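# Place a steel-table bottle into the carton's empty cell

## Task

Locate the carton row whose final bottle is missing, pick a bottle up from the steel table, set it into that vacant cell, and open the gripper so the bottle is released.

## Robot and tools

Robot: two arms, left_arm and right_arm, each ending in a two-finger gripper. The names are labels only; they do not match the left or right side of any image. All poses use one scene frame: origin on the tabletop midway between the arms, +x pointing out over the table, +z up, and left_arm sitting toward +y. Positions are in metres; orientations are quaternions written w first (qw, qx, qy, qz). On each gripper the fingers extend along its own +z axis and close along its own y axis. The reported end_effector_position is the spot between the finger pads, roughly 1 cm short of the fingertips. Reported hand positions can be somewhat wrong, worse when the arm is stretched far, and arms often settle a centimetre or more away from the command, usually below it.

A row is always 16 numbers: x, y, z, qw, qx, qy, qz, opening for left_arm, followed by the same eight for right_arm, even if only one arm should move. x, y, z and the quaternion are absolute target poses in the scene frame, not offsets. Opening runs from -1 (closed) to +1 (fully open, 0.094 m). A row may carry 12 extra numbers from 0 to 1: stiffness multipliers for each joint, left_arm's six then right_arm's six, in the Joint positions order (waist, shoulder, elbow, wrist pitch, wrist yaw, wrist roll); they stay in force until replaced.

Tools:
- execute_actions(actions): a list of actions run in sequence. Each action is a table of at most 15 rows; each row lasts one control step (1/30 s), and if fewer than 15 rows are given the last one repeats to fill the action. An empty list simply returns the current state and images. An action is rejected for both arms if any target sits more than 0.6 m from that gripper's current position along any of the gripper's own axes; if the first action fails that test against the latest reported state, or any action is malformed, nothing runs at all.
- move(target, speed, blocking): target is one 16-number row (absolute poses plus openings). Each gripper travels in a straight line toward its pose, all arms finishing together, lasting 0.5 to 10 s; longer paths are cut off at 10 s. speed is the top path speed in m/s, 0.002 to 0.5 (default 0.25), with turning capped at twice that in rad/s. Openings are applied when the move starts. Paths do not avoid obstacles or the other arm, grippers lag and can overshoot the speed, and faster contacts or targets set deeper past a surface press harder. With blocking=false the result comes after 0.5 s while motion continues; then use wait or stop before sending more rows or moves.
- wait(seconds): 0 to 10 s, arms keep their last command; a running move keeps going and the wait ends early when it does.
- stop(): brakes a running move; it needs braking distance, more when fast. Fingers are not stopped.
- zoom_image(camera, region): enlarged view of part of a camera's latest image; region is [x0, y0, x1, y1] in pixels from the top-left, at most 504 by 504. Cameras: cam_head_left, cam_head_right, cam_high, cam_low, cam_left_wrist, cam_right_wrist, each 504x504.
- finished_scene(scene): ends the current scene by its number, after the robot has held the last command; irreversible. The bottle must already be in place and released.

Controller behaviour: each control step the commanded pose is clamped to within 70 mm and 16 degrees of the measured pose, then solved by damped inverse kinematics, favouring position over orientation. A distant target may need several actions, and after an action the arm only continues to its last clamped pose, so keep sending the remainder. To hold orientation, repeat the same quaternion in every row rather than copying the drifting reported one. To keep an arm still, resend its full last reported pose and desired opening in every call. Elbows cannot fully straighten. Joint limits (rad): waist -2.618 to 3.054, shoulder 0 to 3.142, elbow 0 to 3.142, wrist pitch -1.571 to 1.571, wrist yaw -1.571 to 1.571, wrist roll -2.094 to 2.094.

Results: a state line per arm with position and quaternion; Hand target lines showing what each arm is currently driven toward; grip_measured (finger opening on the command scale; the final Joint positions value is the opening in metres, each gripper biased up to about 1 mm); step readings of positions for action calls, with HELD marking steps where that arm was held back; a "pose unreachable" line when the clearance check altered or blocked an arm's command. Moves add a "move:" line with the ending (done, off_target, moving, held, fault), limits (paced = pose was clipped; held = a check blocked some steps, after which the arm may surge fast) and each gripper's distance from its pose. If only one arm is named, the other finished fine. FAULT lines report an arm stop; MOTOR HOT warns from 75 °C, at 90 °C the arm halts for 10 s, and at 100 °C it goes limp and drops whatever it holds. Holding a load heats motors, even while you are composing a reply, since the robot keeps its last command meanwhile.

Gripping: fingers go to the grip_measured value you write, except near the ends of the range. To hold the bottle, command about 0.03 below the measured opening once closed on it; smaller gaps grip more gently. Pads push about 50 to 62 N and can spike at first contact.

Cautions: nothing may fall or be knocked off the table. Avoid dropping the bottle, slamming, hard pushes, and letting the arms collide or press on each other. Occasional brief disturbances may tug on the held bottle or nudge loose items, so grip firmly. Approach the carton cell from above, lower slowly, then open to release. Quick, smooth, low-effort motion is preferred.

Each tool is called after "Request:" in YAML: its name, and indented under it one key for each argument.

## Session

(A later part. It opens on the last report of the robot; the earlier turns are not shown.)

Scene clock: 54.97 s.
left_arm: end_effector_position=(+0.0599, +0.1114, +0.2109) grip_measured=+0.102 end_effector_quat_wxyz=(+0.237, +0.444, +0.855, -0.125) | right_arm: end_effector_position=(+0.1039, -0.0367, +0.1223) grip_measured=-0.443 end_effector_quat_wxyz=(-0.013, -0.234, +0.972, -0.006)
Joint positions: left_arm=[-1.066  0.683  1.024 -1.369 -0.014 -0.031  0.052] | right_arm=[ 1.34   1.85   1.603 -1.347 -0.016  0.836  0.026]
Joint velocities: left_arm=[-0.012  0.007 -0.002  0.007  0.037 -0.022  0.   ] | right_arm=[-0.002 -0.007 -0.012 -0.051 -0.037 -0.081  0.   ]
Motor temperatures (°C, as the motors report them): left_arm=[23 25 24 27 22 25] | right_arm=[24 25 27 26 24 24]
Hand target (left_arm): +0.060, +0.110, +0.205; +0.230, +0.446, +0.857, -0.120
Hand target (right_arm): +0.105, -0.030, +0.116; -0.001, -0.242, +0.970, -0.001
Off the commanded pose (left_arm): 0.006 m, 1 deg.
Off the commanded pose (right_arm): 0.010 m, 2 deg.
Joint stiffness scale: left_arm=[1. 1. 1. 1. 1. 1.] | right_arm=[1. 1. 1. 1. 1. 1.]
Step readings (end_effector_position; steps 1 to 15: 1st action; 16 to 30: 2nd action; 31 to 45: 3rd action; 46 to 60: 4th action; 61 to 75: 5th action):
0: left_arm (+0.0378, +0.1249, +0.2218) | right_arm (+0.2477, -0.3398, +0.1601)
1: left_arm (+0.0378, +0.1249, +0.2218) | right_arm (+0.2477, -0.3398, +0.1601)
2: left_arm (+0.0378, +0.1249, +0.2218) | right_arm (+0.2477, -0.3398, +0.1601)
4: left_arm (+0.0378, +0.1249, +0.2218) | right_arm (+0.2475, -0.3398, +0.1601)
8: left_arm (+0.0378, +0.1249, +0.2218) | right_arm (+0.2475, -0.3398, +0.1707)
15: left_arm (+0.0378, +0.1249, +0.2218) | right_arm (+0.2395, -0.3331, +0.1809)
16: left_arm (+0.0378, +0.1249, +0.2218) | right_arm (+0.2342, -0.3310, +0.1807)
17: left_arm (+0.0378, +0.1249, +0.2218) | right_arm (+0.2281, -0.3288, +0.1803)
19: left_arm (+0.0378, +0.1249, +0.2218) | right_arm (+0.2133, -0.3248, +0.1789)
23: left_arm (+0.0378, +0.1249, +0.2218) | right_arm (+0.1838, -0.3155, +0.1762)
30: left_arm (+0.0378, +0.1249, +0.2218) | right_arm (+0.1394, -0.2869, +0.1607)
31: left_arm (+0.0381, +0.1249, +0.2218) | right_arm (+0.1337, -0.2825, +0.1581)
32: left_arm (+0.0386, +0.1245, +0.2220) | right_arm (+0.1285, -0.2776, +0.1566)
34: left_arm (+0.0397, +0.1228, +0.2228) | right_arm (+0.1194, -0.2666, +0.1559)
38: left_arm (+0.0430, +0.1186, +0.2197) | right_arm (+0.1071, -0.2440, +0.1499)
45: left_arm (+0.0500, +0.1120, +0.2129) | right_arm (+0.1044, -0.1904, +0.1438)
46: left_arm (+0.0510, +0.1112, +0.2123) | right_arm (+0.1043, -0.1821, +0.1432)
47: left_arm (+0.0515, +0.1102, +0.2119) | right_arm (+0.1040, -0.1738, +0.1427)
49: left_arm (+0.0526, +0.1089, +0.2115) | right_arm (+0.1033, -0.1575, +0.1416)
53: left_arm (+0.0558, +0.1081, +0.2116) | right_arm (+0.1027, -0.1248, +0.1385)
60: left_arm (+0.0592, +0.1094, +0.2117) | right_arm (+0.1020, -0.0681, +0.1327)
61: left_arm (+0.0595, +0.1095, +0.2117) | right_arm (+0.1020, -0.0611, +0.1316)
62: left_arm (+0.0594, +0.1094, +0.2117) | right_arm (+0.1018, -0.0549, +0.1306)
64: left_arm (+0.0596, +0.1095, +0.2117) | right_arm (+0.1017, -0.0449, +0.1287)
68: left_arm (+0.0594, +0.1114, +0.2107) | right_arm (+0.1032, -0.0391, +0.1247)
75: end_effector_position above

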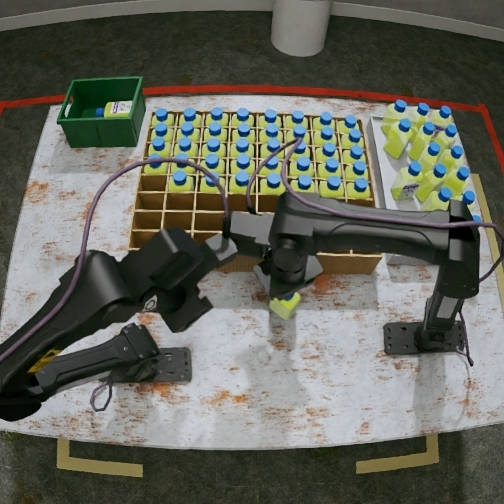

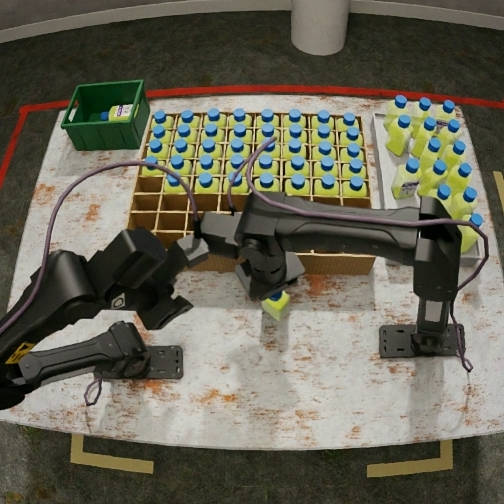

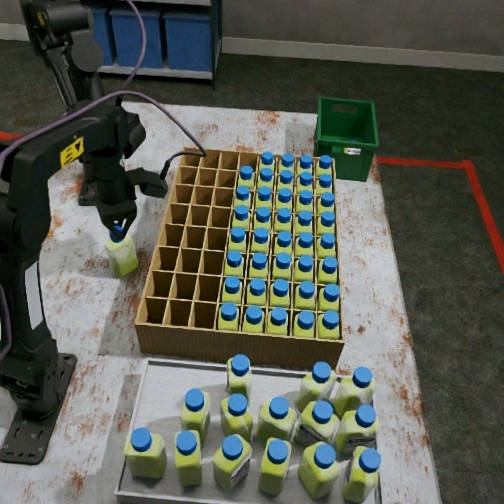

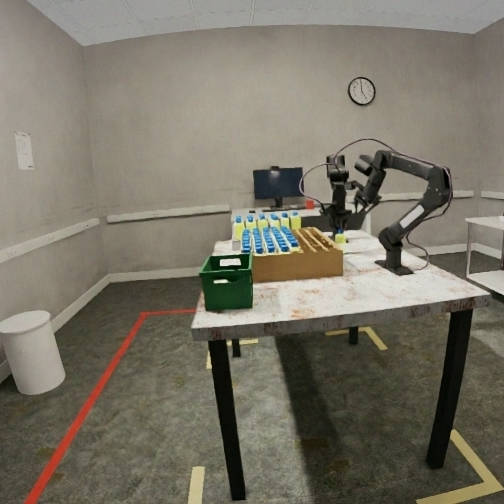

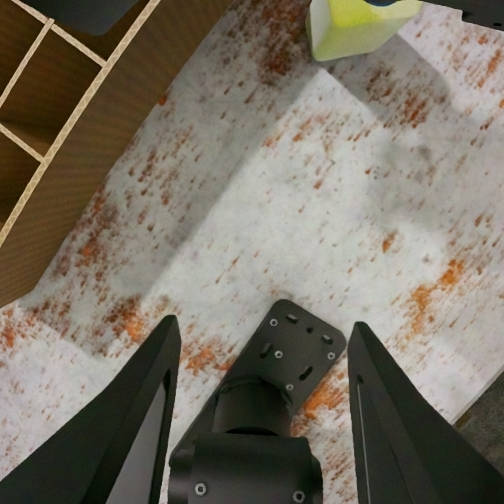

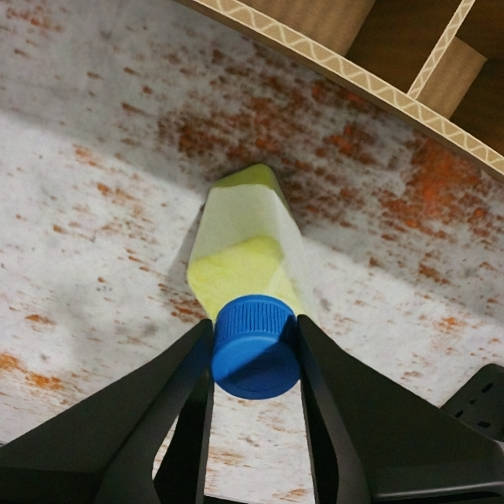

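Request:
execute_actions:
  actions:
    - [ [0.058,0.115,0.209,0.2296,0.4460,0.8568,-0.1195,0.1, 0.105,-0.032,0.114,0,-0.2419,0.9703,0,-0.52], [0.056,0.120,0.209,0.2296,0.4460,0.8568,-0.1195,0.1, 0.105,-0.032,0.1125,0,-0.2419,0.9703,0,-0.52], [0.054,0.125,0.209,0.2296,0.4460,0.8568,-0.1195,0.1, 0.105,-0.032,0.111,0,-0.2419,0.9703,0,-0.52], [0.052,0.130,0.209,0.2296,0.4460,0.8568,-0.1195,0.1, 0.105,-0.032,0.1095,0,-0.2419,0.9703,0,-0.52], [0.050,0.135,0.209,0.2296,0.4460,0.8568,-0.1195,0.1, 0.105,-0.032,0.108,0,-0.2419,0.9703,0,-0.52], [0.048,0.140,0.209,0.2296,0.4460,0.8568,-0.1195,0.1, 0.105,-0.032,0.1065,0,-0.2419,0.9703,0,-0.52], [0.046,0.143,0.209,0.2296,0.4460,0.8568,-0.1195,0.1, 0.105,-0.032,0.105,0,-0.2419,0.9703,0,-0.52], [0.046,0.143,0.209,0.2296,0.4460,0.8568,-0.1195,0.1, 0.105,-0.032,0.1035,0,-0.2419,0.9703,0,-0.52], [0.046,0.143,0.209,0.2296,0.4460,0.8568,-0.1195,0.1, 0.105,-0.032,0.102,0,-0.2419,0.9703,0,-0.52] ]

Scene clock: 57.60 s.
left_arm: end_effector_position=(+0.0509, +0.1383, +0.2089) grip_measured=+0.102 end_effector_quat_wxyz=(+0.236, +0.439, +0.859, -0.116) | right_arm: end_effector_position=(+0.1049, -0.0375, +0.1212) grip_measured=-0.443 end_effector_quat_wxyz=(-0.006, -0.235, +0.972, +0.000)
Joint positions: left_arm=[-0.955  0.602  1.024 -1.462  0.024  0.057  0.052] | right_arm=[ 1.34   1.831  1.575 -1.32  -0.01   0.836  0.026]
Joint velocities: left_arm=[ 0.066 -0.022  0.002 -0.066  0.037  0.139  0.001] | right_arm=[-0.012 -0.012 -0.002  0.037  0.007 -0.037  0.   ]
Motor temperatures (°C, as the motors report them): left_arm=[23 25 24 27 22 25] | right_arm=[24 25 26 26 24 24]
Hand target (left_arm): +0.045, +0.143, +0.208; +0.230, +0.446, +0.857, -0.117
Hand target (right_arm): +0.105, -0.033, +0.103; -0.001, -0.242, +0.970, -0.001
Off the commanded pose (left_arm): 0.007 m, 1 deg.
Off the commanded pose (right_arm): 0.020 m, 1 deg.
Joint stiffness scale: left_arm=[1. 1. 1. 1. 1. 1.] | right_arm=[1. 1. 1. 1. 1. 1.]
Step readings (end_effector_position):
0: left_arm (+0.0600, +0.1112, +0.2110) | right_arm (+0.1041, -0.0364, +0.1223)
1: left_arm (+0.0599, +0.1114, +0.2109) | right_arm (+0.1041, -0.0366, +0.1219)
2: left_arm (+0.0596, +0.1115, +0.2108) | right_arm (+0.1040, -0.0368, +0.1216)
4: left_arm (+0.0593, +0.1142, +0.2105) | right_arm (+0.1043, -0.0366, +0.1216)
8: left_arm (+0.0560, +0.1282, +0.2119) | right_arm (+0.1045, -0.0373, +0.1212)
15: end_effector_position above

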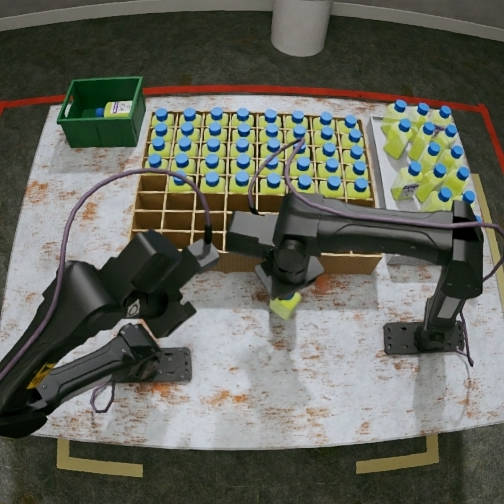

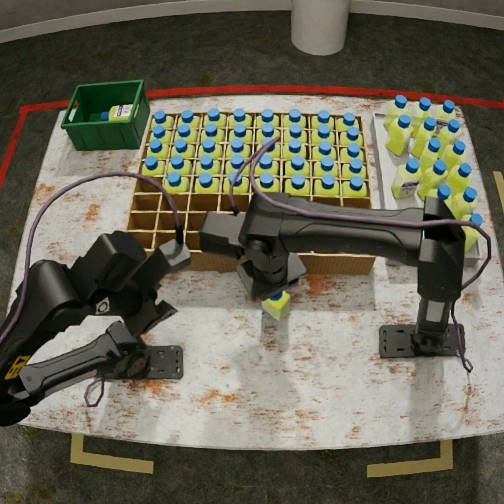

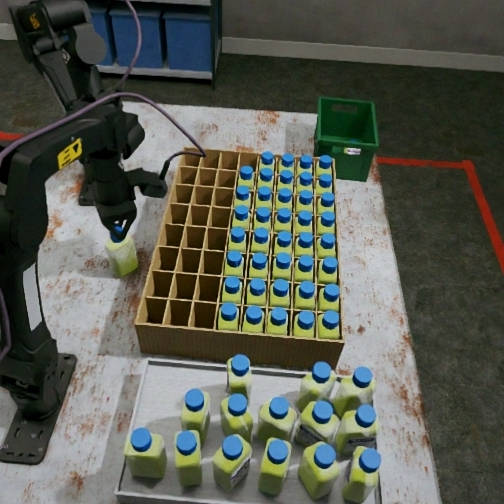

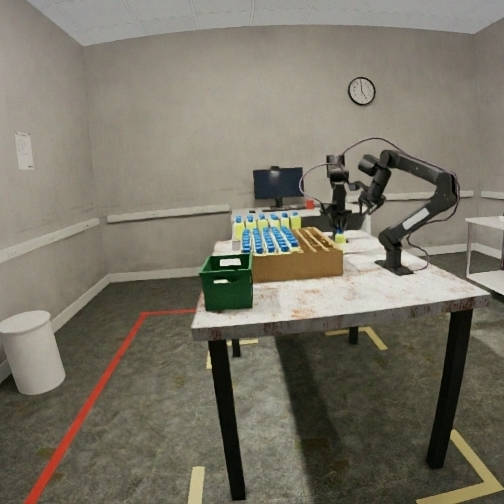

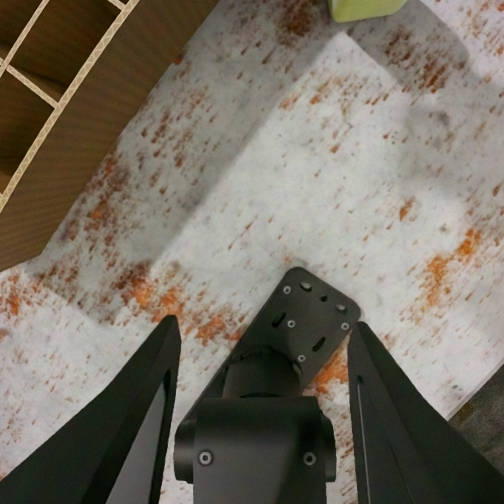

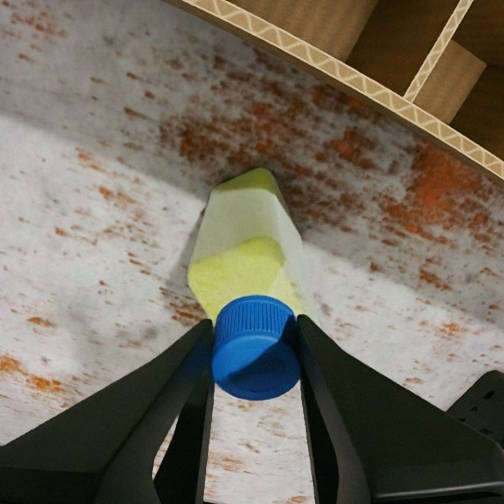

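Request:
execute_actions:
  actions:
    - [ [0.046,0.143,0.209,0.2296,0.4460,0.8568,-0.1195,0.1, 0.1049,-0.0375,0.1212,0,-0.2419,0.9703,0,0.0], [0.046,0.143,0.209,0.2296,0.4460,0.8568,-0.1195,0.1, 0.1049,-0.0375,0.1212,0,-0.2419,0.9703,0,0.0], [0.046,0.143,0.209,0.2296,0.4460,0.8568,-0.1195,0.1, 0.1049,-0.0375,0.1212,0,-0.2419,0.9703,0,0.0], [0.046,0.143,0.209,0.2296,0.4460,0.8568,-0.1195,0.1, 0.1049,-0.0375,0.1212,0,-0.2419,0.9703,0,0.0], [0.046,0.143,0.209,0.2296,0.4460,0.8568,-0.1195,0.1, 0.1049,-0.0375,0.1212,0,-0.2419,0.9703,0,0.0], [0.046,0.143,0.209,0.2296,0.4460,0.8568,-0.1195,0.1, 0.1049,-0.0375,0.1212,0,-0.2419,0.9703,0,0.0], [0.046,0.143,0.209,0.2296,0.4460,0.8568,-0.1195,0.1, 0.1049,-0.0375,0.1212,0,-0.2419,0.9703,0,0.0], [0.046,0.143,0.209,0.2296,0.4460,0.8568,-0.1195,0.1, 0.1049,-0.0375,0.124,0,-0.2419,0.9703,0,0.0], [0.046,0.143,0.209,0.2296,0.4460,0.8568,-0.1195,0.1, 0.1049,-0.0375,0.129,0,-0.2419,0.9703,0,0.0], [0.046,0.143,0.209,0.2296,0.4460,0.8568,-0.1195,0.1, 0.1049,-0.0375,0.135,0,-0.2419,0.9703,0,0.0], [0.046,0.143,0.209,0.2296,0.4460,0.8568,-0.1195,0.1, 0.1049,-0.0375,0.141,0,-0.2419,0.9703,0,0.0], [0.046,0.143,0.209,0.2296,0.4460,0.8568,-0.1195,0.1, 0.1049,-0.0375,0.147,0,-0.2419,0.9703,0,0.0], [0.046,0.143,0.209,0.2296,0.4460,0.8568,-0.1195,0.1, 0.1049,-0.0375,0.153,0,-0.2419,0.9703,0,0.0], [0.046,0.143,0.209,0.2296,0.4460,0.8568,-0.1195,0.1, 0.1049,-0.0375,0.158,0,-0.2419,0.9703,0,0.0], [0.046,0.143,0.209,0.2296,0.4460,0.8568,-0.1195,0.1, 0.1049,-0.0375,0.162,0,-0.2419,0.9703,0,0.0] ]
    - [ [0.046,0.143,0.209,0.2296,0.4460,0.8568,-0.1195,0.1, 0.1049,-0.0385,0.164,0,-0.2419,0.9703,0,0.0], [0.046,0.143,0.209,0.2296,0.4460,0.8568,-0.1195,0.1, 0.1049,-0.042,0.165,0,-0.2419,0.9703,0,0.0], [0.0516,0.1336,0.2077,0.2296,0.4460,0.8568,-0.1195,0.1, 0.1048,-0.048,0.165,0,-0.2419,0.9703,0,0.0], [0.0532,0.1273,0.2063,0.2296,0.4460,0.8568,-0.1195,0.1, 0.1046,-0.056,0.165,0,-0.2419,0.9703,0,0.0], [0.0547,0.1209,0.2050,0.2296,0.4460,0.8568,-0.1195,0.1, 0.1044,-0.066,0.165,0,-0.2419,0.9703,0,0.0], [0.0563,0.1145,0.2037,0.2296,0.4460,0.8568,-0.1195,0.1, 0.1042,-0.076,0.165,0,-0.2419,0.9703,0,0.0], [0.0579,0.1081,0.2023,0.2296,0.4460,0.8568,-0.1195,0.1, 0.1040,-0.086,0.165,0,-0.2419,0.9703,0,0.0], [0.0595,0.1018,0.2010,0.2296,0.4460,0.8568,-0.1195,0.1, 0.1038,-0.096,0.164,0,-0.2419,0.9703,0,0.0], [0.0611,0.0954,0.1997,0.2296,0.4460,0.8568,-0.1195,0.1, 0.1036,-0.106,0.163,0,-0.2419,0.9703,0,0.0], [0.0626,0.0890,0.1984,0.2296,0.4460,0.8568,-0.1195,0.1, 0.1034,-0.116,0.162,0,-0.2419,0.9703,0,0.0], [0.0642,0.0826,0.1970,0.2296,0.4460,0.8568,-0.1195,0.1, 0.1032,-0.126,0.161,0,-0.2419,0.9703,0,0.0], [0.0658,0.0763,0.1957,0.2296,0.4460,0.8568,-0.1195,0.1, 0.1030,-0.136,0.160,0,-0.2419,0.9703,0,0.0], [0.0674,0.0699,0.1944,0.2296,0.4460,0.8568,-0.1195,0.1, 0.1028,-0.146,0.159,0,-0.2419,0.9703,0,0.0], [0.0690,0.0635,0.1930,0.2296,0.4460,0.8568,-0.1195,0.1, 0.1026,-0.156,0.158,0,-0.2419,0.9703,0,0.0], [0.0705,0.0571,0.1917,0.2296,0.4460,0.8568,-0.1195,0.1, 0.1024,-0.166,0.157,0,-0.2419,0.9703,0,0.0] ]
    - [ [0.0721,0.0508,0.1904,0.2296,0.4460,0.8568,-0.1195,0.1, 0.1022,-0.176,0.156,0,-0.2419,0.9703,0,0.0], [0.0737,0.0444,0.1890,0.2296,0.4460,0.8568,-0.1195,0.1, 0.1020,-0.186,0.155,0,-0.2419,0.9703,0,0.0], [0.0753,0.0380,0.1877,0.2296,0.4460,0.8568,-0.1195,0.1, 0.1018,-0.195,0.154,0,-0.2419,0.9703,0,0.0], [0.0769,0.0316,0.1864,0.2296,0.4460,0.8568,-0.1195,0.1, 0.1016,-0.203,0.153,0,-0.2419,0.9703,0,0.0], [0.0784,0.0253,0.1851,0.2296,0.4460,0.8568,-0.1195,0.1, 0.1014,-0.210,0.152,0,-0.2419,0.9703,0,0.0], [0.0800,0.0189,0.1837,0.2296,0.4460,0.8568,-0.1195,0.1, 0.1012,-0.216,0.151,0,-0.2419,0.9703,0,0.0], [0.0816,0.0125,0.1824,0.2296,0.4460,0.8568,-0.1195,0.1, 0.1010,-0.221,0.150,0,-0.2419,0.9703,0,0.0], [0.0832,0.0061,0.1811,0.2296,0.4460,0.8568,-0.1195,0.1, 0.1010,-0.225,0.150,0,-0.2419,0.9703,0,0.0], [0.0848,-0.0003,0.1797,0.2296,0.4460,0.8568,-0.1195,0.1, 0.1010,-0.228,0.150,0,-0.2419,0.9703,0,0.0], [0.0863,-0.0066,0.1784,0.2296,0.4460,0.8568,-0.1195,0.1, 0.1010,-0.230,0.150,0,-0.2419,0.9703,0,0.0], [0.0879,-0.0130,0.1771,0.2296,0.4460,0.8568,-0.1195,0.1, 0.1010,-0.230,0.150,0,-0.2419,0.9703,0,0.0] ]

Scene clock: 63.83 s.
left_arm: end_effector_position=(+0.0844, -0.0018, +0.1664) grip_measured=+0.102 end_effector_quat_wxyz=(+0.205, +0.454, +0.861, -0.107) | right_arm: end_effector_position=(+0.1019, -0.2228, +0.1498) grip_measured=-0.002 end_effector_quat_wxyz=(-0.000, -0.232, +0.973, +0.003)
Joint positions: left_arm=[-1.288  1.122  1.01  -1.004 -0.111 -0.218  0.052] | right_arm=[ 1.069  1.158  1.068 -1.476 -0.005  0.571  0.047]
Joint velocities: left_arm=[ 0.002  0.085  0.027  0.286  0.007 -0.022  0.   ] | right_arm=[-0.017  0.012 -0.007 -0.007 -0.037 -0.154  0.   ]
Motor temperatures (°C, as the motors report them): left_arm=[23 25 24 27 22 25] | right_arm=[24 25 26 26 24 24]
Hand target (left_arm): +0.088, -0.013, +0.179; +0.229, +0.445, +0.857, -0.121
Hand target (right_arm): +0.101, -0.230, +0.149; +0.003, -0.242, +0.970, -0.001
Off the commanded pose (left_arm): 0.016 m, 3 deg.
Off the commanded pose (right_arm): 0.007 m, 1 deg.
Joint stiffness scale: left_arm=[1. 1. 1. 1. 1. 1.] | right_arm=[1. 1. 1. 1. 1. 1.]
Step readings (end_effector_position; steps 1 to 15: 1st action; 16 to 30: 2nd action; 31 to 45: 3rd action):
0: left_arm (+0.0487, +0.1387, +0.2079) | right_arm (+0.1049, -0.0375, +0.1211)
1: left_arm (+0.0488, +0.1389, +0.2079) | right_arm (+0.1048, -0.0378, +0.1218)
2: left_arm (+0.0492, +0.1392, +0.2079) | right_arm (+0.1048, -0.0378, +0.1218)
4: left_arm (+0.0497, +0.1397, +0.2079) | right_arm (+0.1049, -0.0377, +0.1218)
8: left_arm (+0.0495, +0.1397, +0.2078) | right_arm (+0.1049, -0.0377, +0.1218)
15: left_arm (+0.0492, +0.1395, +0.2078) | right_arm (+0.1055, -0.0354, +0.1426)
16: left_arm (+0.0491, +0.1395, +0.2078) | right_arm (+0.1060, -0.0335, +0.1481)
17: left_arm (+0.0492, +0.1395, +0.2078) | right_arm (+0.1063, -0.0323, +0.1522)
19: left_arm (+0.0495, +0.1376, +0.2084) | right_arm (+0.1059, -0.0340, +0.1558)
23: left_arm (+0.0494, +0.1190, +0.2085) | right_arm (+0.1017, -0.0639, +0.1540)
30: left_arm (+0.0590, +0.0774, +0.1969) | right_arm (+0.0992, -0.1414, +0.1522)
31: left_arm (+0.0608, +0.0712, +0.1956) | right_arm (+0.0992, -0.1511, +0.1521)
32: left_arm (+0.0622, +0.0649, +0.1942) | right_arm (+0.0994, -0.1604, +0.1518)
34: left_arm (+0.0655, +0.0526, +0.1909) | right_arm (+0.1001, -0.1783, +0.1508)
38: left_arm (+0.0734, +0.0293, +0.1811) | right_arm (+0.1006, -0.2073, +0.1489)
45: end_effector_position above

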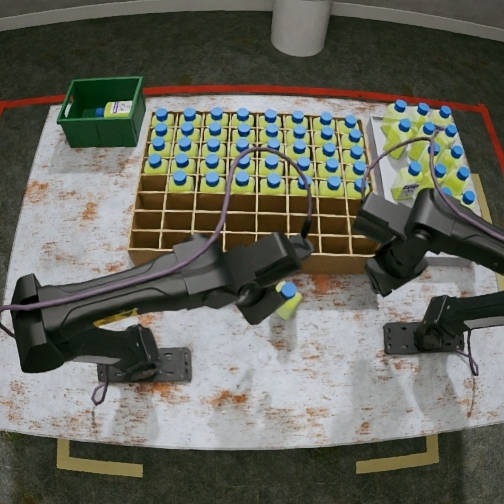

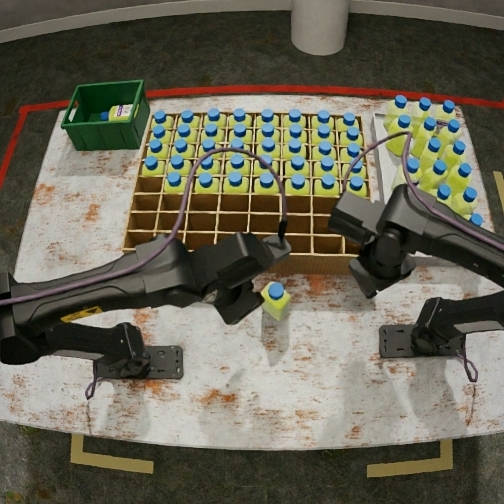

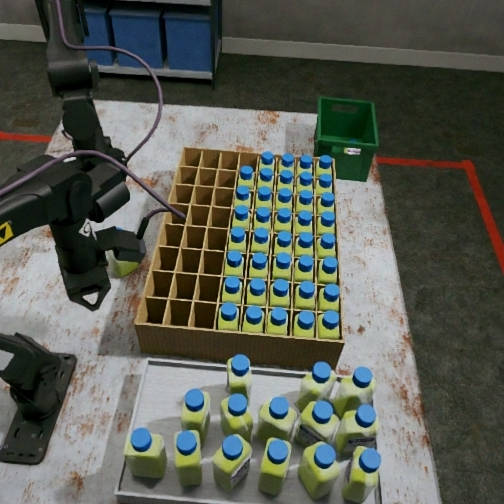

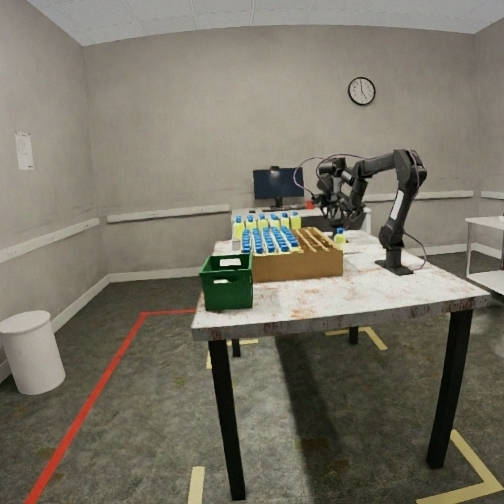

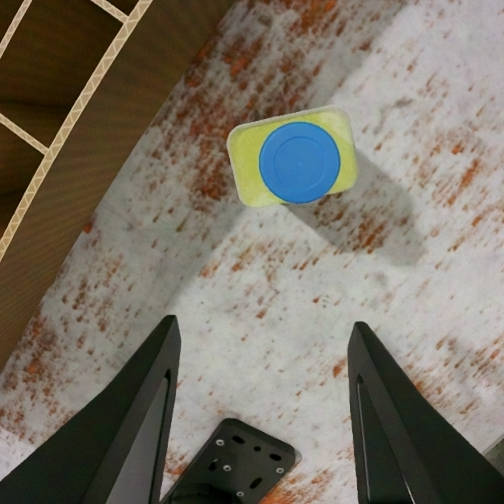

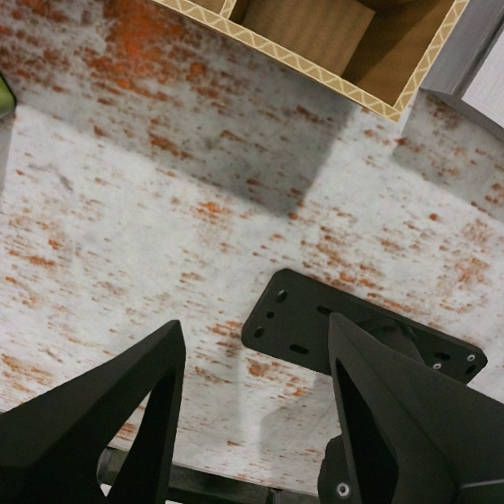

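Request:
execute_actions:
  actions: []

Scene clock: 64.03 s.
left_arm: end_effector_position=(+0.0876, -0.0079, +0.1719) grip_measured=+0.102 end_effector_quat_wxyz=(+0.218, +0.448, +0.859, -0.116) | right_arm: end_effector_position=(+0.1020, -0.2228, +0.1498) grip_measured=-0.002 end_effector_quat_wxyz=(-0.000, -0.240, +0.971, +0.003)
Joint positions: left_arm=[-1.288  1.123  1.018 -0.98  -0.116 -0.223  0.052] | right_arm=[ 1.069  1.158  1.068 -1.476 -0.005  0.554  0.047]
Joint velocities: left_arm=[ 0.012  0.007 -0.002  0.051 -0.066 -0.007  0.   ] | right_arm=[-0.007  0.002 -0.007  0.022 -0.066 -0.007  0.   ]
Motor temperatures (°C, as the motors report them): left_arm=[23 25 24 27 22 25] | right_arm=[24 25 26 26 24 24]
Hand target (left_arm): +0.088, -0.013, +0.180; +0.229, +0.446, +0.857, -0.121
Hand target (right_arm): +0.101, -0.230, +0.149; +0.003, -0.242, +0.970, -0.001
Off the commanded pose (left_arm): 0.007 m, 1 deg.
Off the commanded pose (right_arm): 0.007 m, 0 deg.
Joint stiffness scale: left_arm=[1. 1. 1. 1. 1. 1.] | right_arm=[1. 1. 1. 1. 1. 1.]

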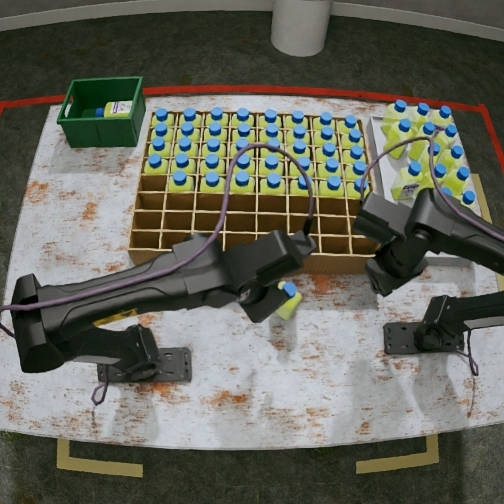

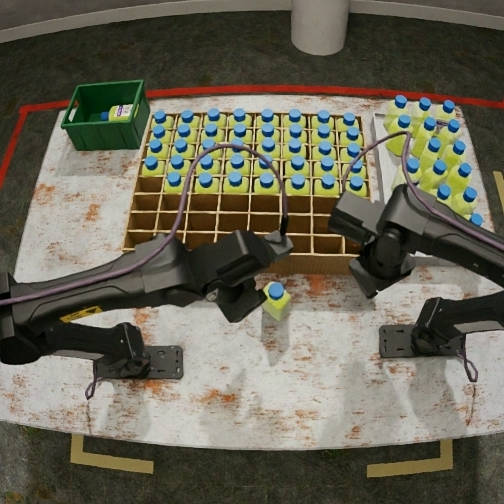

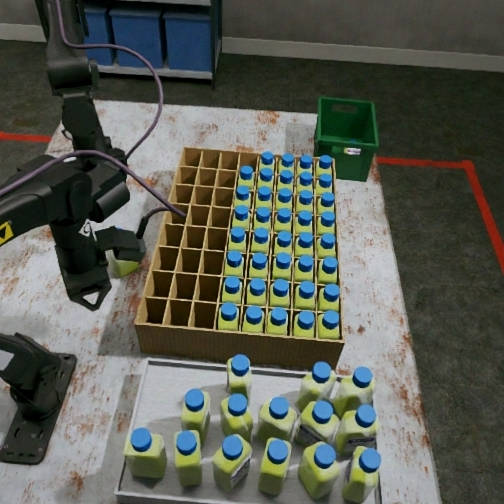

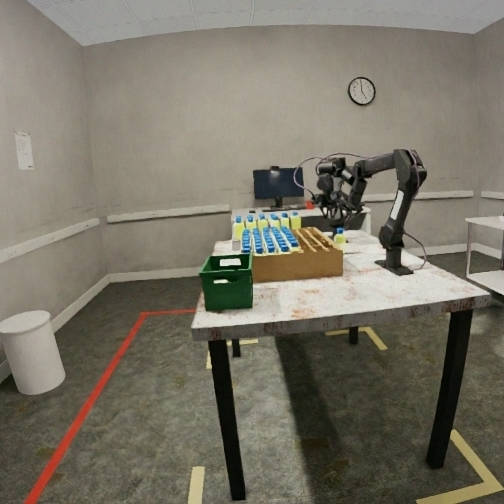

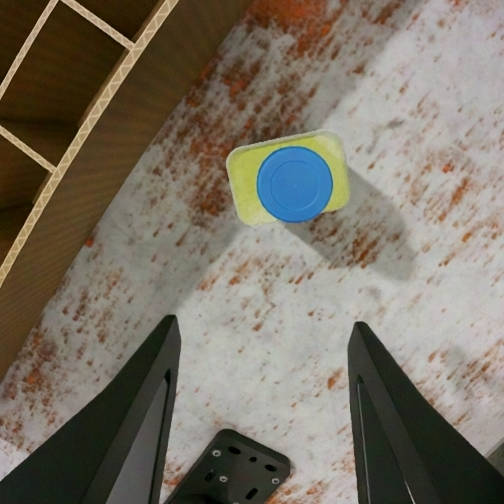

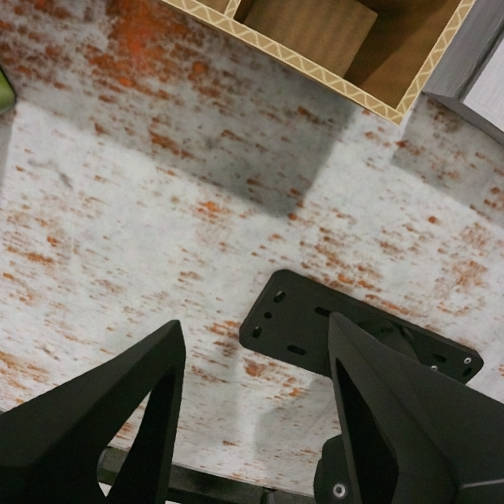

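Request:
zoom_image:
  camera: "cam_left_wrist"
  region: [0, 0, 400, 340]

Region (0, 0, 400, 340) of cam_left_wrist's 504x504 image, scaled by 1.260, with more detail than that image has; it fills the top 428 rows of this view, and the rest is white.

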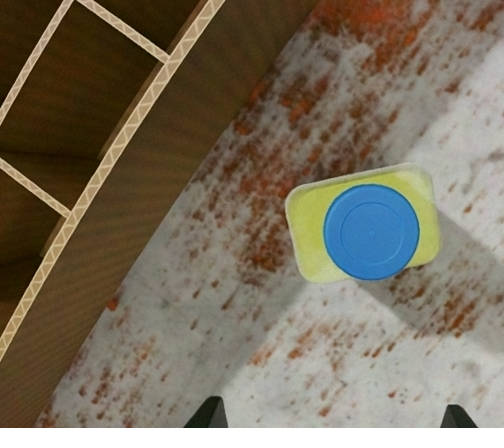

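Request:
move:
  target: [0.108,-0.059,0.118,0.2296,0.4460,0.8568,-0.1195,0.1, 0.1020,-0.2228,0.1498,0.0,-0.240,0.971,0.003,0.0]
  speed: 0.12

Scene clock: 70.27 s.
left_arm: end_effector_position=(+0.1087, -0.0636, +0.1259) grip_measured=+0.102 end_effector_quat_wxyz=(+0.234, +0.443, +0.856, -0.129) | right_arm: end_effector_position=(+0.1020, -0.2228, +0.1498) grip_measured=-0.002 end_effector_quat_wxyz=(-0.000, -0.243, +0.970, +0.003)
Joint positions: left_arm=[-1.288  1.327  0.946 -0.662 -0.118 -0.226  0.052] | right_arm=[ 1.069  1.158  1.068 -1.476 -0.005  0.548  0.047]
Joint velocities: left_arm=[ 0.012 -0.002 -0.007  0.022 -0.007 -0.051 -0.001] | right_arm=[-0.007 -0.002  0.002  0.037  0.007 -0.022  0.   ]
Motor temperatures (°C, as the motors report them): left_arm=[23 25 24 27 22 25] | right_arm=[24 25 26 26 24 24]
Hand target (left_arm): +0.109, -0.060, +0.119; +0.230, +0.446, +0.857, -0.119
Hand target (right_arm): +0.102, -0.223, +0.150; -0.000, -0.240, +0.971, +0.003
Off the commanded pose (left_arm): 0.009 m, 1 deg.
Off the commanded pose (right_arm): 0.000 m, 0 deg.
Joint stiffness scale: left_arm=[1. 1. 1. 1. 1. 1.] | right_arm=[1. 1. 1. 1. 1. 1.]
move: done

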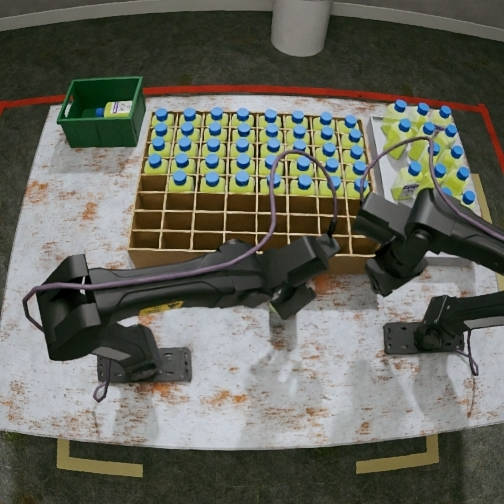

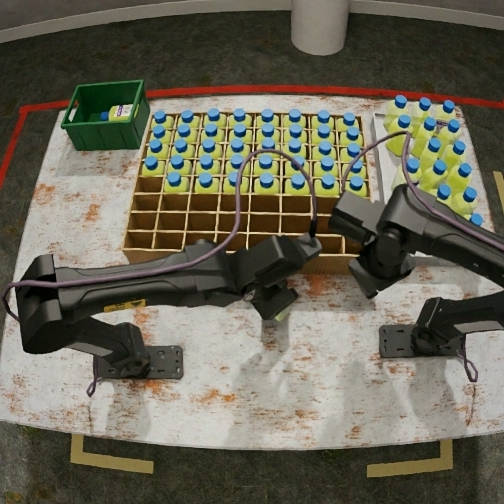

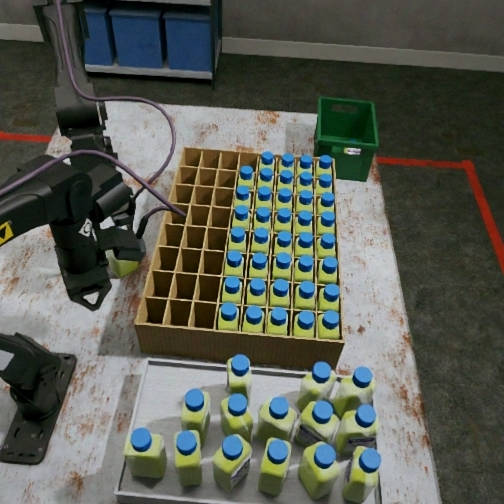

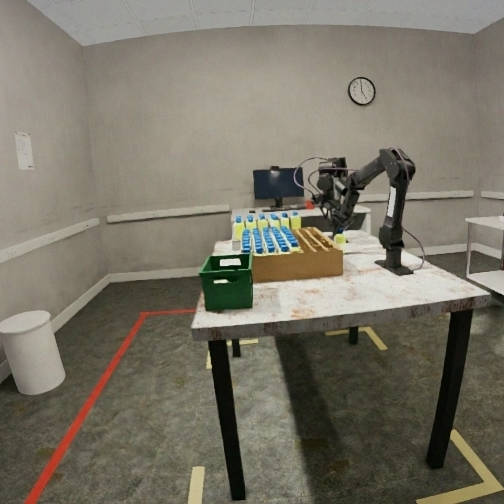

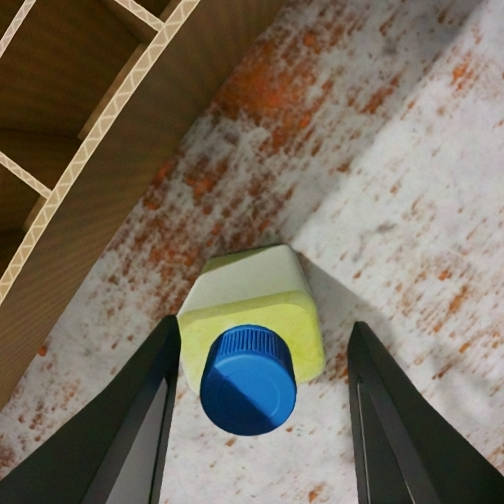

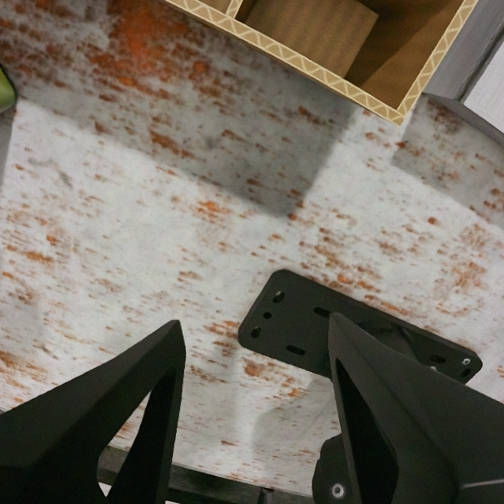

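Request:
execute_actions:
  actions:
    - [ [0.108,-0.060,0.121,0.2296,0.4460,0.8568,-0.1195,0.1, 0.1020,-0.2228,0.1498,0.0,-0.240,0.971,0.003,0.0], [0.1075,-0.058,0.120,0.2296,0.4460,0.8568,-0.1195,0.1, 0.1020,-0.2228,0.1498,0.0,-0.240,0.971,0.003,0.0], [0.107,-0.056,0.119,0.2296,0.4460,0.8568,-0.1195,0.1, 0.1020,-0.2228,0.1498,0.0,-0.240,0.971,0.003,0.0], [0.1065,-0.054,0.118,0.2296,0.4460,0.8568,-0.1195,0.1, 0.1020,-0.2228,0.1498,0.0,-0.240,0.971,0.003,0.0], [0.106,-0.052,0.117,0.2296,0.4460,0.8568,-0.1195,0.1, 0.1020,-0.2228,0.1498,0.0,-0.240,0.971,0.003,0.0], [0.1055,-0.050,0.116,0.2296,0.4460,0.8568,-0.1195,0.1, 0.1020,-0.2228,0.1498,0.0,-0.240,0.971,0.003,0.0], [0.105,-0.048,0.116,0.2296,0.4460,0.8568,-0.1195,0.1, 0.1020,-0.2228,0.1498,0.0,-0.240,0.971,0.003,0.0] ]

Scene clock: 73.37 s.
left_arm: end_effector_position=(+0.1048, -0.0531, +0.1153) grip_measured=+0.102 end_effector_quat_wxyz=(+0.227, +0.445, +0.858, -0.123) | right_arm: end_effector_position=(+0.1020, -0.2228, +0.1498) grip_measured=-0.002 end_effector_quat_wxyz=(-0.000, -0.243, +0.970, +0.003)
Joint positions: left_arm=[-1.288  1.304  0.896 -0.654 -0.118 -0.226  0.052] | right_arm=[ 1.069  1.158  1.068 -1.476 -0.005  0.548  0.047]
Joint velocities: left_arm=[-0.012 -0.027  0.002  0.022 -0.081 -0.007 -0.   ] | right_arm=[ 0.007 -0.012 -0.022  0.007 -0.022  0.051 -0.001]
Motor temperatures (°C, as the motors report them): left_arm=[23 25 24 27 22 25] | right_arm=[24 25 26 26 24 24]
Hand target (left_arm): +0.105, -0.048, +0.116; +0.229, +0.446, +0.857, -0.119
Hand target (right_arm): +0.102, -0.223, +0.150; -0.000, -0.240, +0.971, +0.003
Off the commanded pose (left_arm): 0.005 m, 1 deg.
Off the commanded pose (right_arm): 0.000 m, 0 deg.
Joint stiffness scale: left_arm=[1. 1. 1. 1. 1. 1.] | right_arm=[1. 1. 1. 1. 1. 1.]
Step readings (end_effector_position):
0: left_arm (+0.1088, -0.0638, +0.1260) | right_arm (+0.1020, -0.2228, +0.1498)
1: left_arm (+0.1088, -0.0638, +0.1260) | right_arm (+0.1020, -0.2228, +0.1498)
2: left_arm (+0.1088, -0.0638, +0.1260) | right_arm (+0.1020, -0.2228, +0.1498)
4: left_arm (+0.1086, -0.0633, +0.1246) | right_arm (+0.1020, -0.2228, +0.1498)
8: left_arm (+0.1059, -0.0559, +0.1165) | right_arm (+0.1020, -0.2228, +0.1498)
15: end_effector_position above

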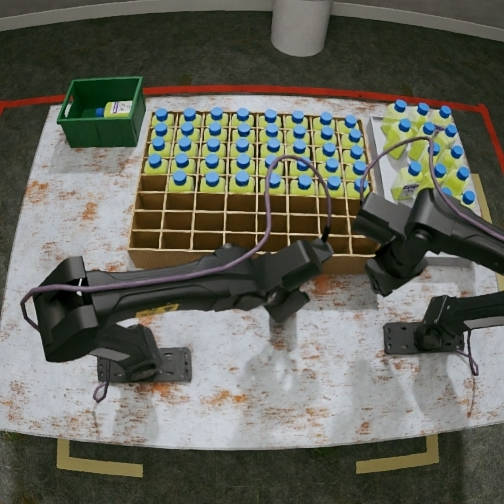

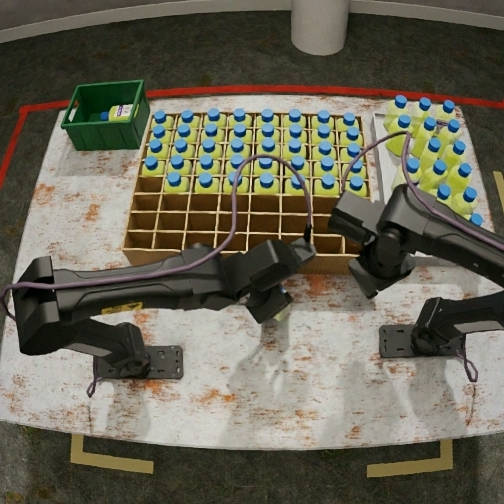

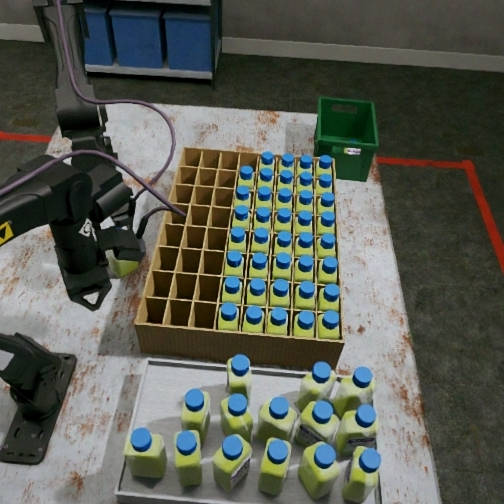

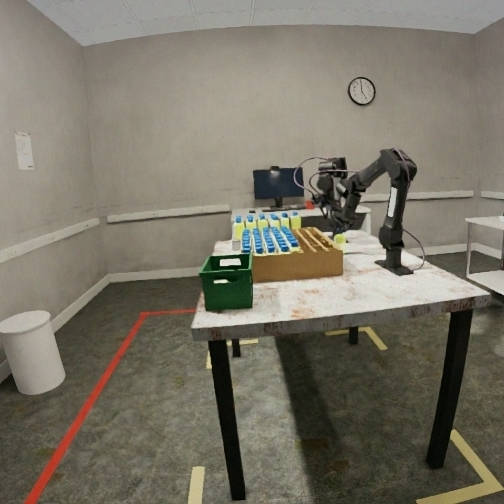

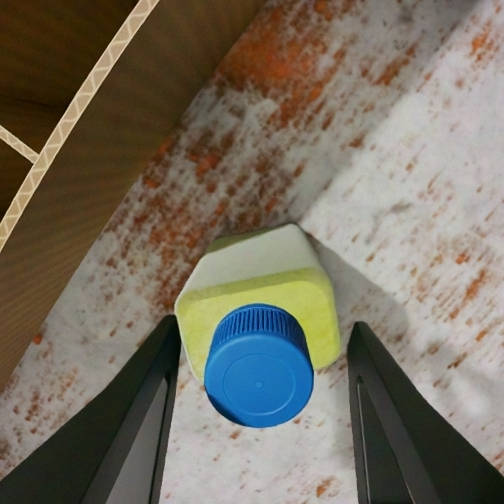

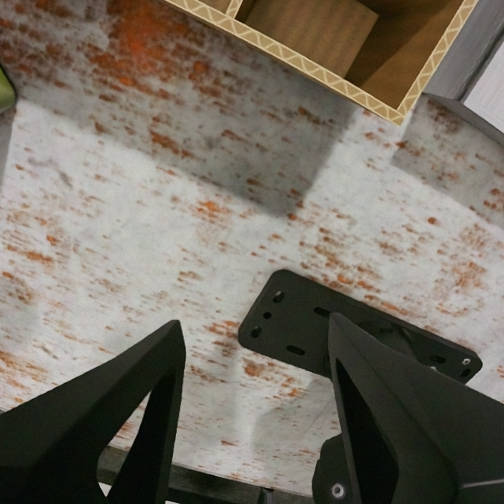

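Request:
execute_actions:
  actions:
    - [ [0.1045,-0.052,0.118,0.2296,0.4460,0.8568,-0.1195,0.1, 0.1020,-0.2228,0.1498,0.0,-0.240,0.971,0.003,0.0], [0.1045,-0.052,0.120,0.2296,0.4460,0.8568,-0.1195,0.1, 0.1020,-0.2228,0.1498,0.0,-0.240,0.971,0.003,0.0], [0.1045,-0.052,0.122,0.2296,0.4460,0.8568,-0.1195,0.1, 0.1020,-0.2228,0.1498,0.0,-0.240,0.971,0.003,0.0], [0.1045,-0.052,0.124,0.2296,0.4460,0.8568,-0.1195,0.1, 0.1020,-0.2228,0.1498,0.0,-0.240,0.971,0.003,0.0], [0.1045,-0.052,0.126,0.2296,0.4460,0.8568,-0.1195,0.1, 0.1020,-0.2228,0.1498,0.0,-0.240,0.971,0.003,0.0] ]

Scene clock: 75.07 s.
left_arm: end_effector_position=(+0.1042, -0.0513, +0.1170) grip_measured=+0.102 end_effector_quat_wxyz=(+0.223, +0.446, +0.859, -0.119) | right_arm: end_effector_position=(+0.1020, -0.2228, +0.1498) grip_measured=-0.002 end_effector_quat_wxyz=(-0.000, -0.243, +0.970, +0.003)
Joint positions: left_arm=[-1.288  1.304  0.908 -0.678 -0.118 -0.226  0.052] | right_arm=[ 1.069  1.158  1.068 -1.476 -0.005  0.548  0.047]
Joint velocities: left_arm=[-0.012 -0.002 -0.002 -0.007 -0.022 -0.022 -0.   ] | right_arm=[-0.007  0.007 -0.017 -0.022 -0.007  0.007 -0.   ]
Motor temperatures (°C, as the motors report them): left_arm=[23 25 24 27 22 25] | right_arm=[24 25 26 26 24 24]
Hand target (left_arm): +0.104, -0.052, +0.126; +0.230, +0.446, +0.857, -0.120
Hand target (right_arm): +0.102, -0.223, +0.150; -0.000, -0.240, +0.971, +0.003
Off the commanded pose (left_arm): 0.009 m, 1 deg.
Off the commanded pose (right_arm): 0.000 m, 0 deg.
Joint stiffness scale: left_arm=[1. 1. 1. 1. 1. 1.] | right_arm=[1. 1. 1. 1. 1. 1.]
Step readings (end_effector_position):
0: left_arm (+0.1048, -0.0531, +0.1153) | right_arm (+0.1020, -0.2228, +0.1498)
1: left_arm (+0.1048, -0.0531, +0.1153) | right_arm (+0.1020, -0.2228, +0.1498)
2: left_arm (+0.1048, -0.0531, +0.1153) | right_arm (+0.1020, -0.2228, +0.1498)
4: left_arm (+0.1046, -0.0525, +0.1150) | right_arm (+0.1020, -0.2228, +0.1498)
8: left_arm (+0.1043, -0.0516, +0.1164) | right_arm (+0.1020, -0.2228, +0.1498)
15: end_effector_position above

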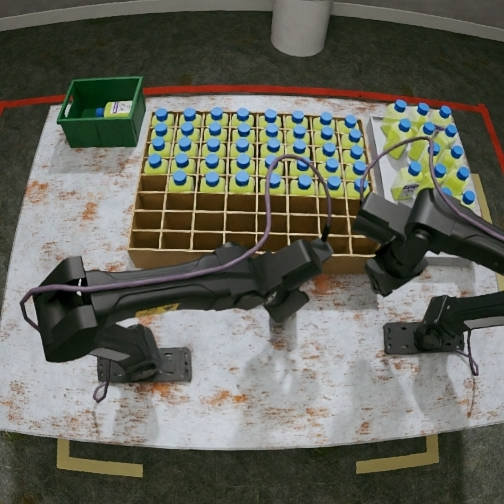

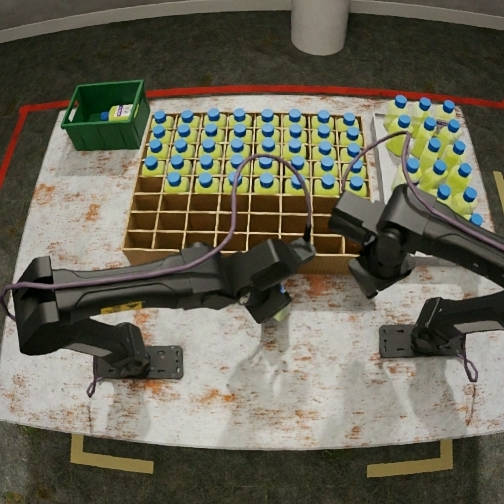

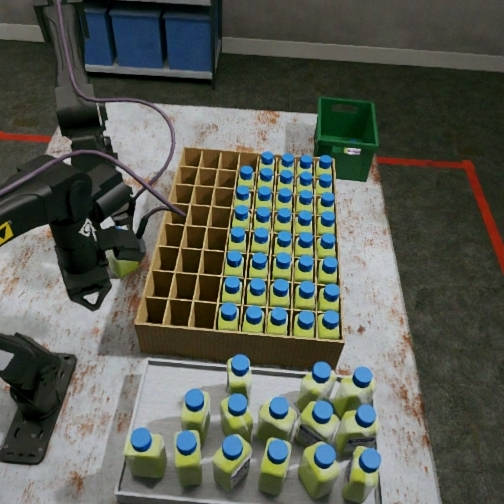

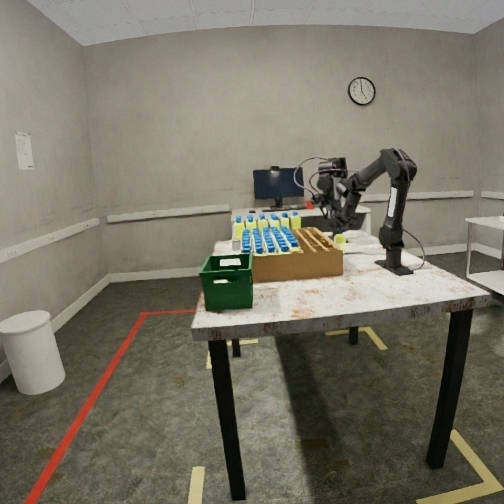

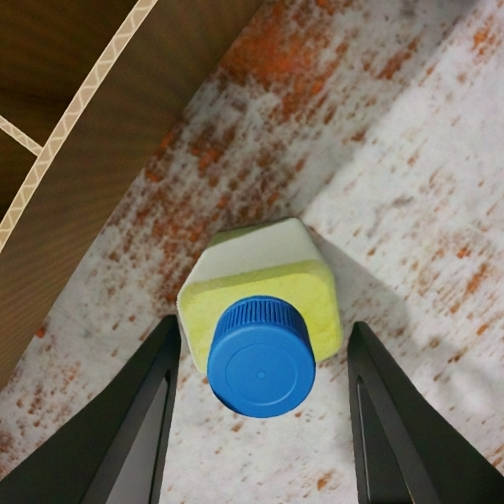

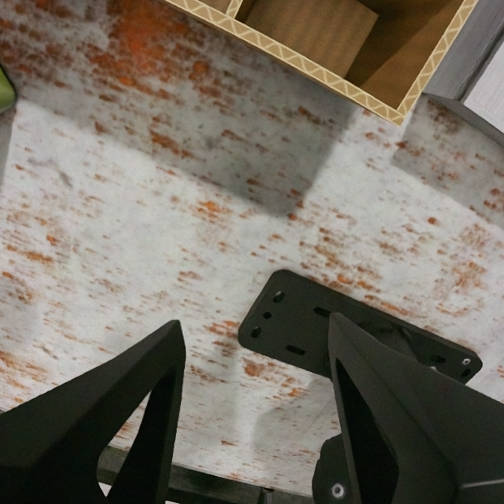

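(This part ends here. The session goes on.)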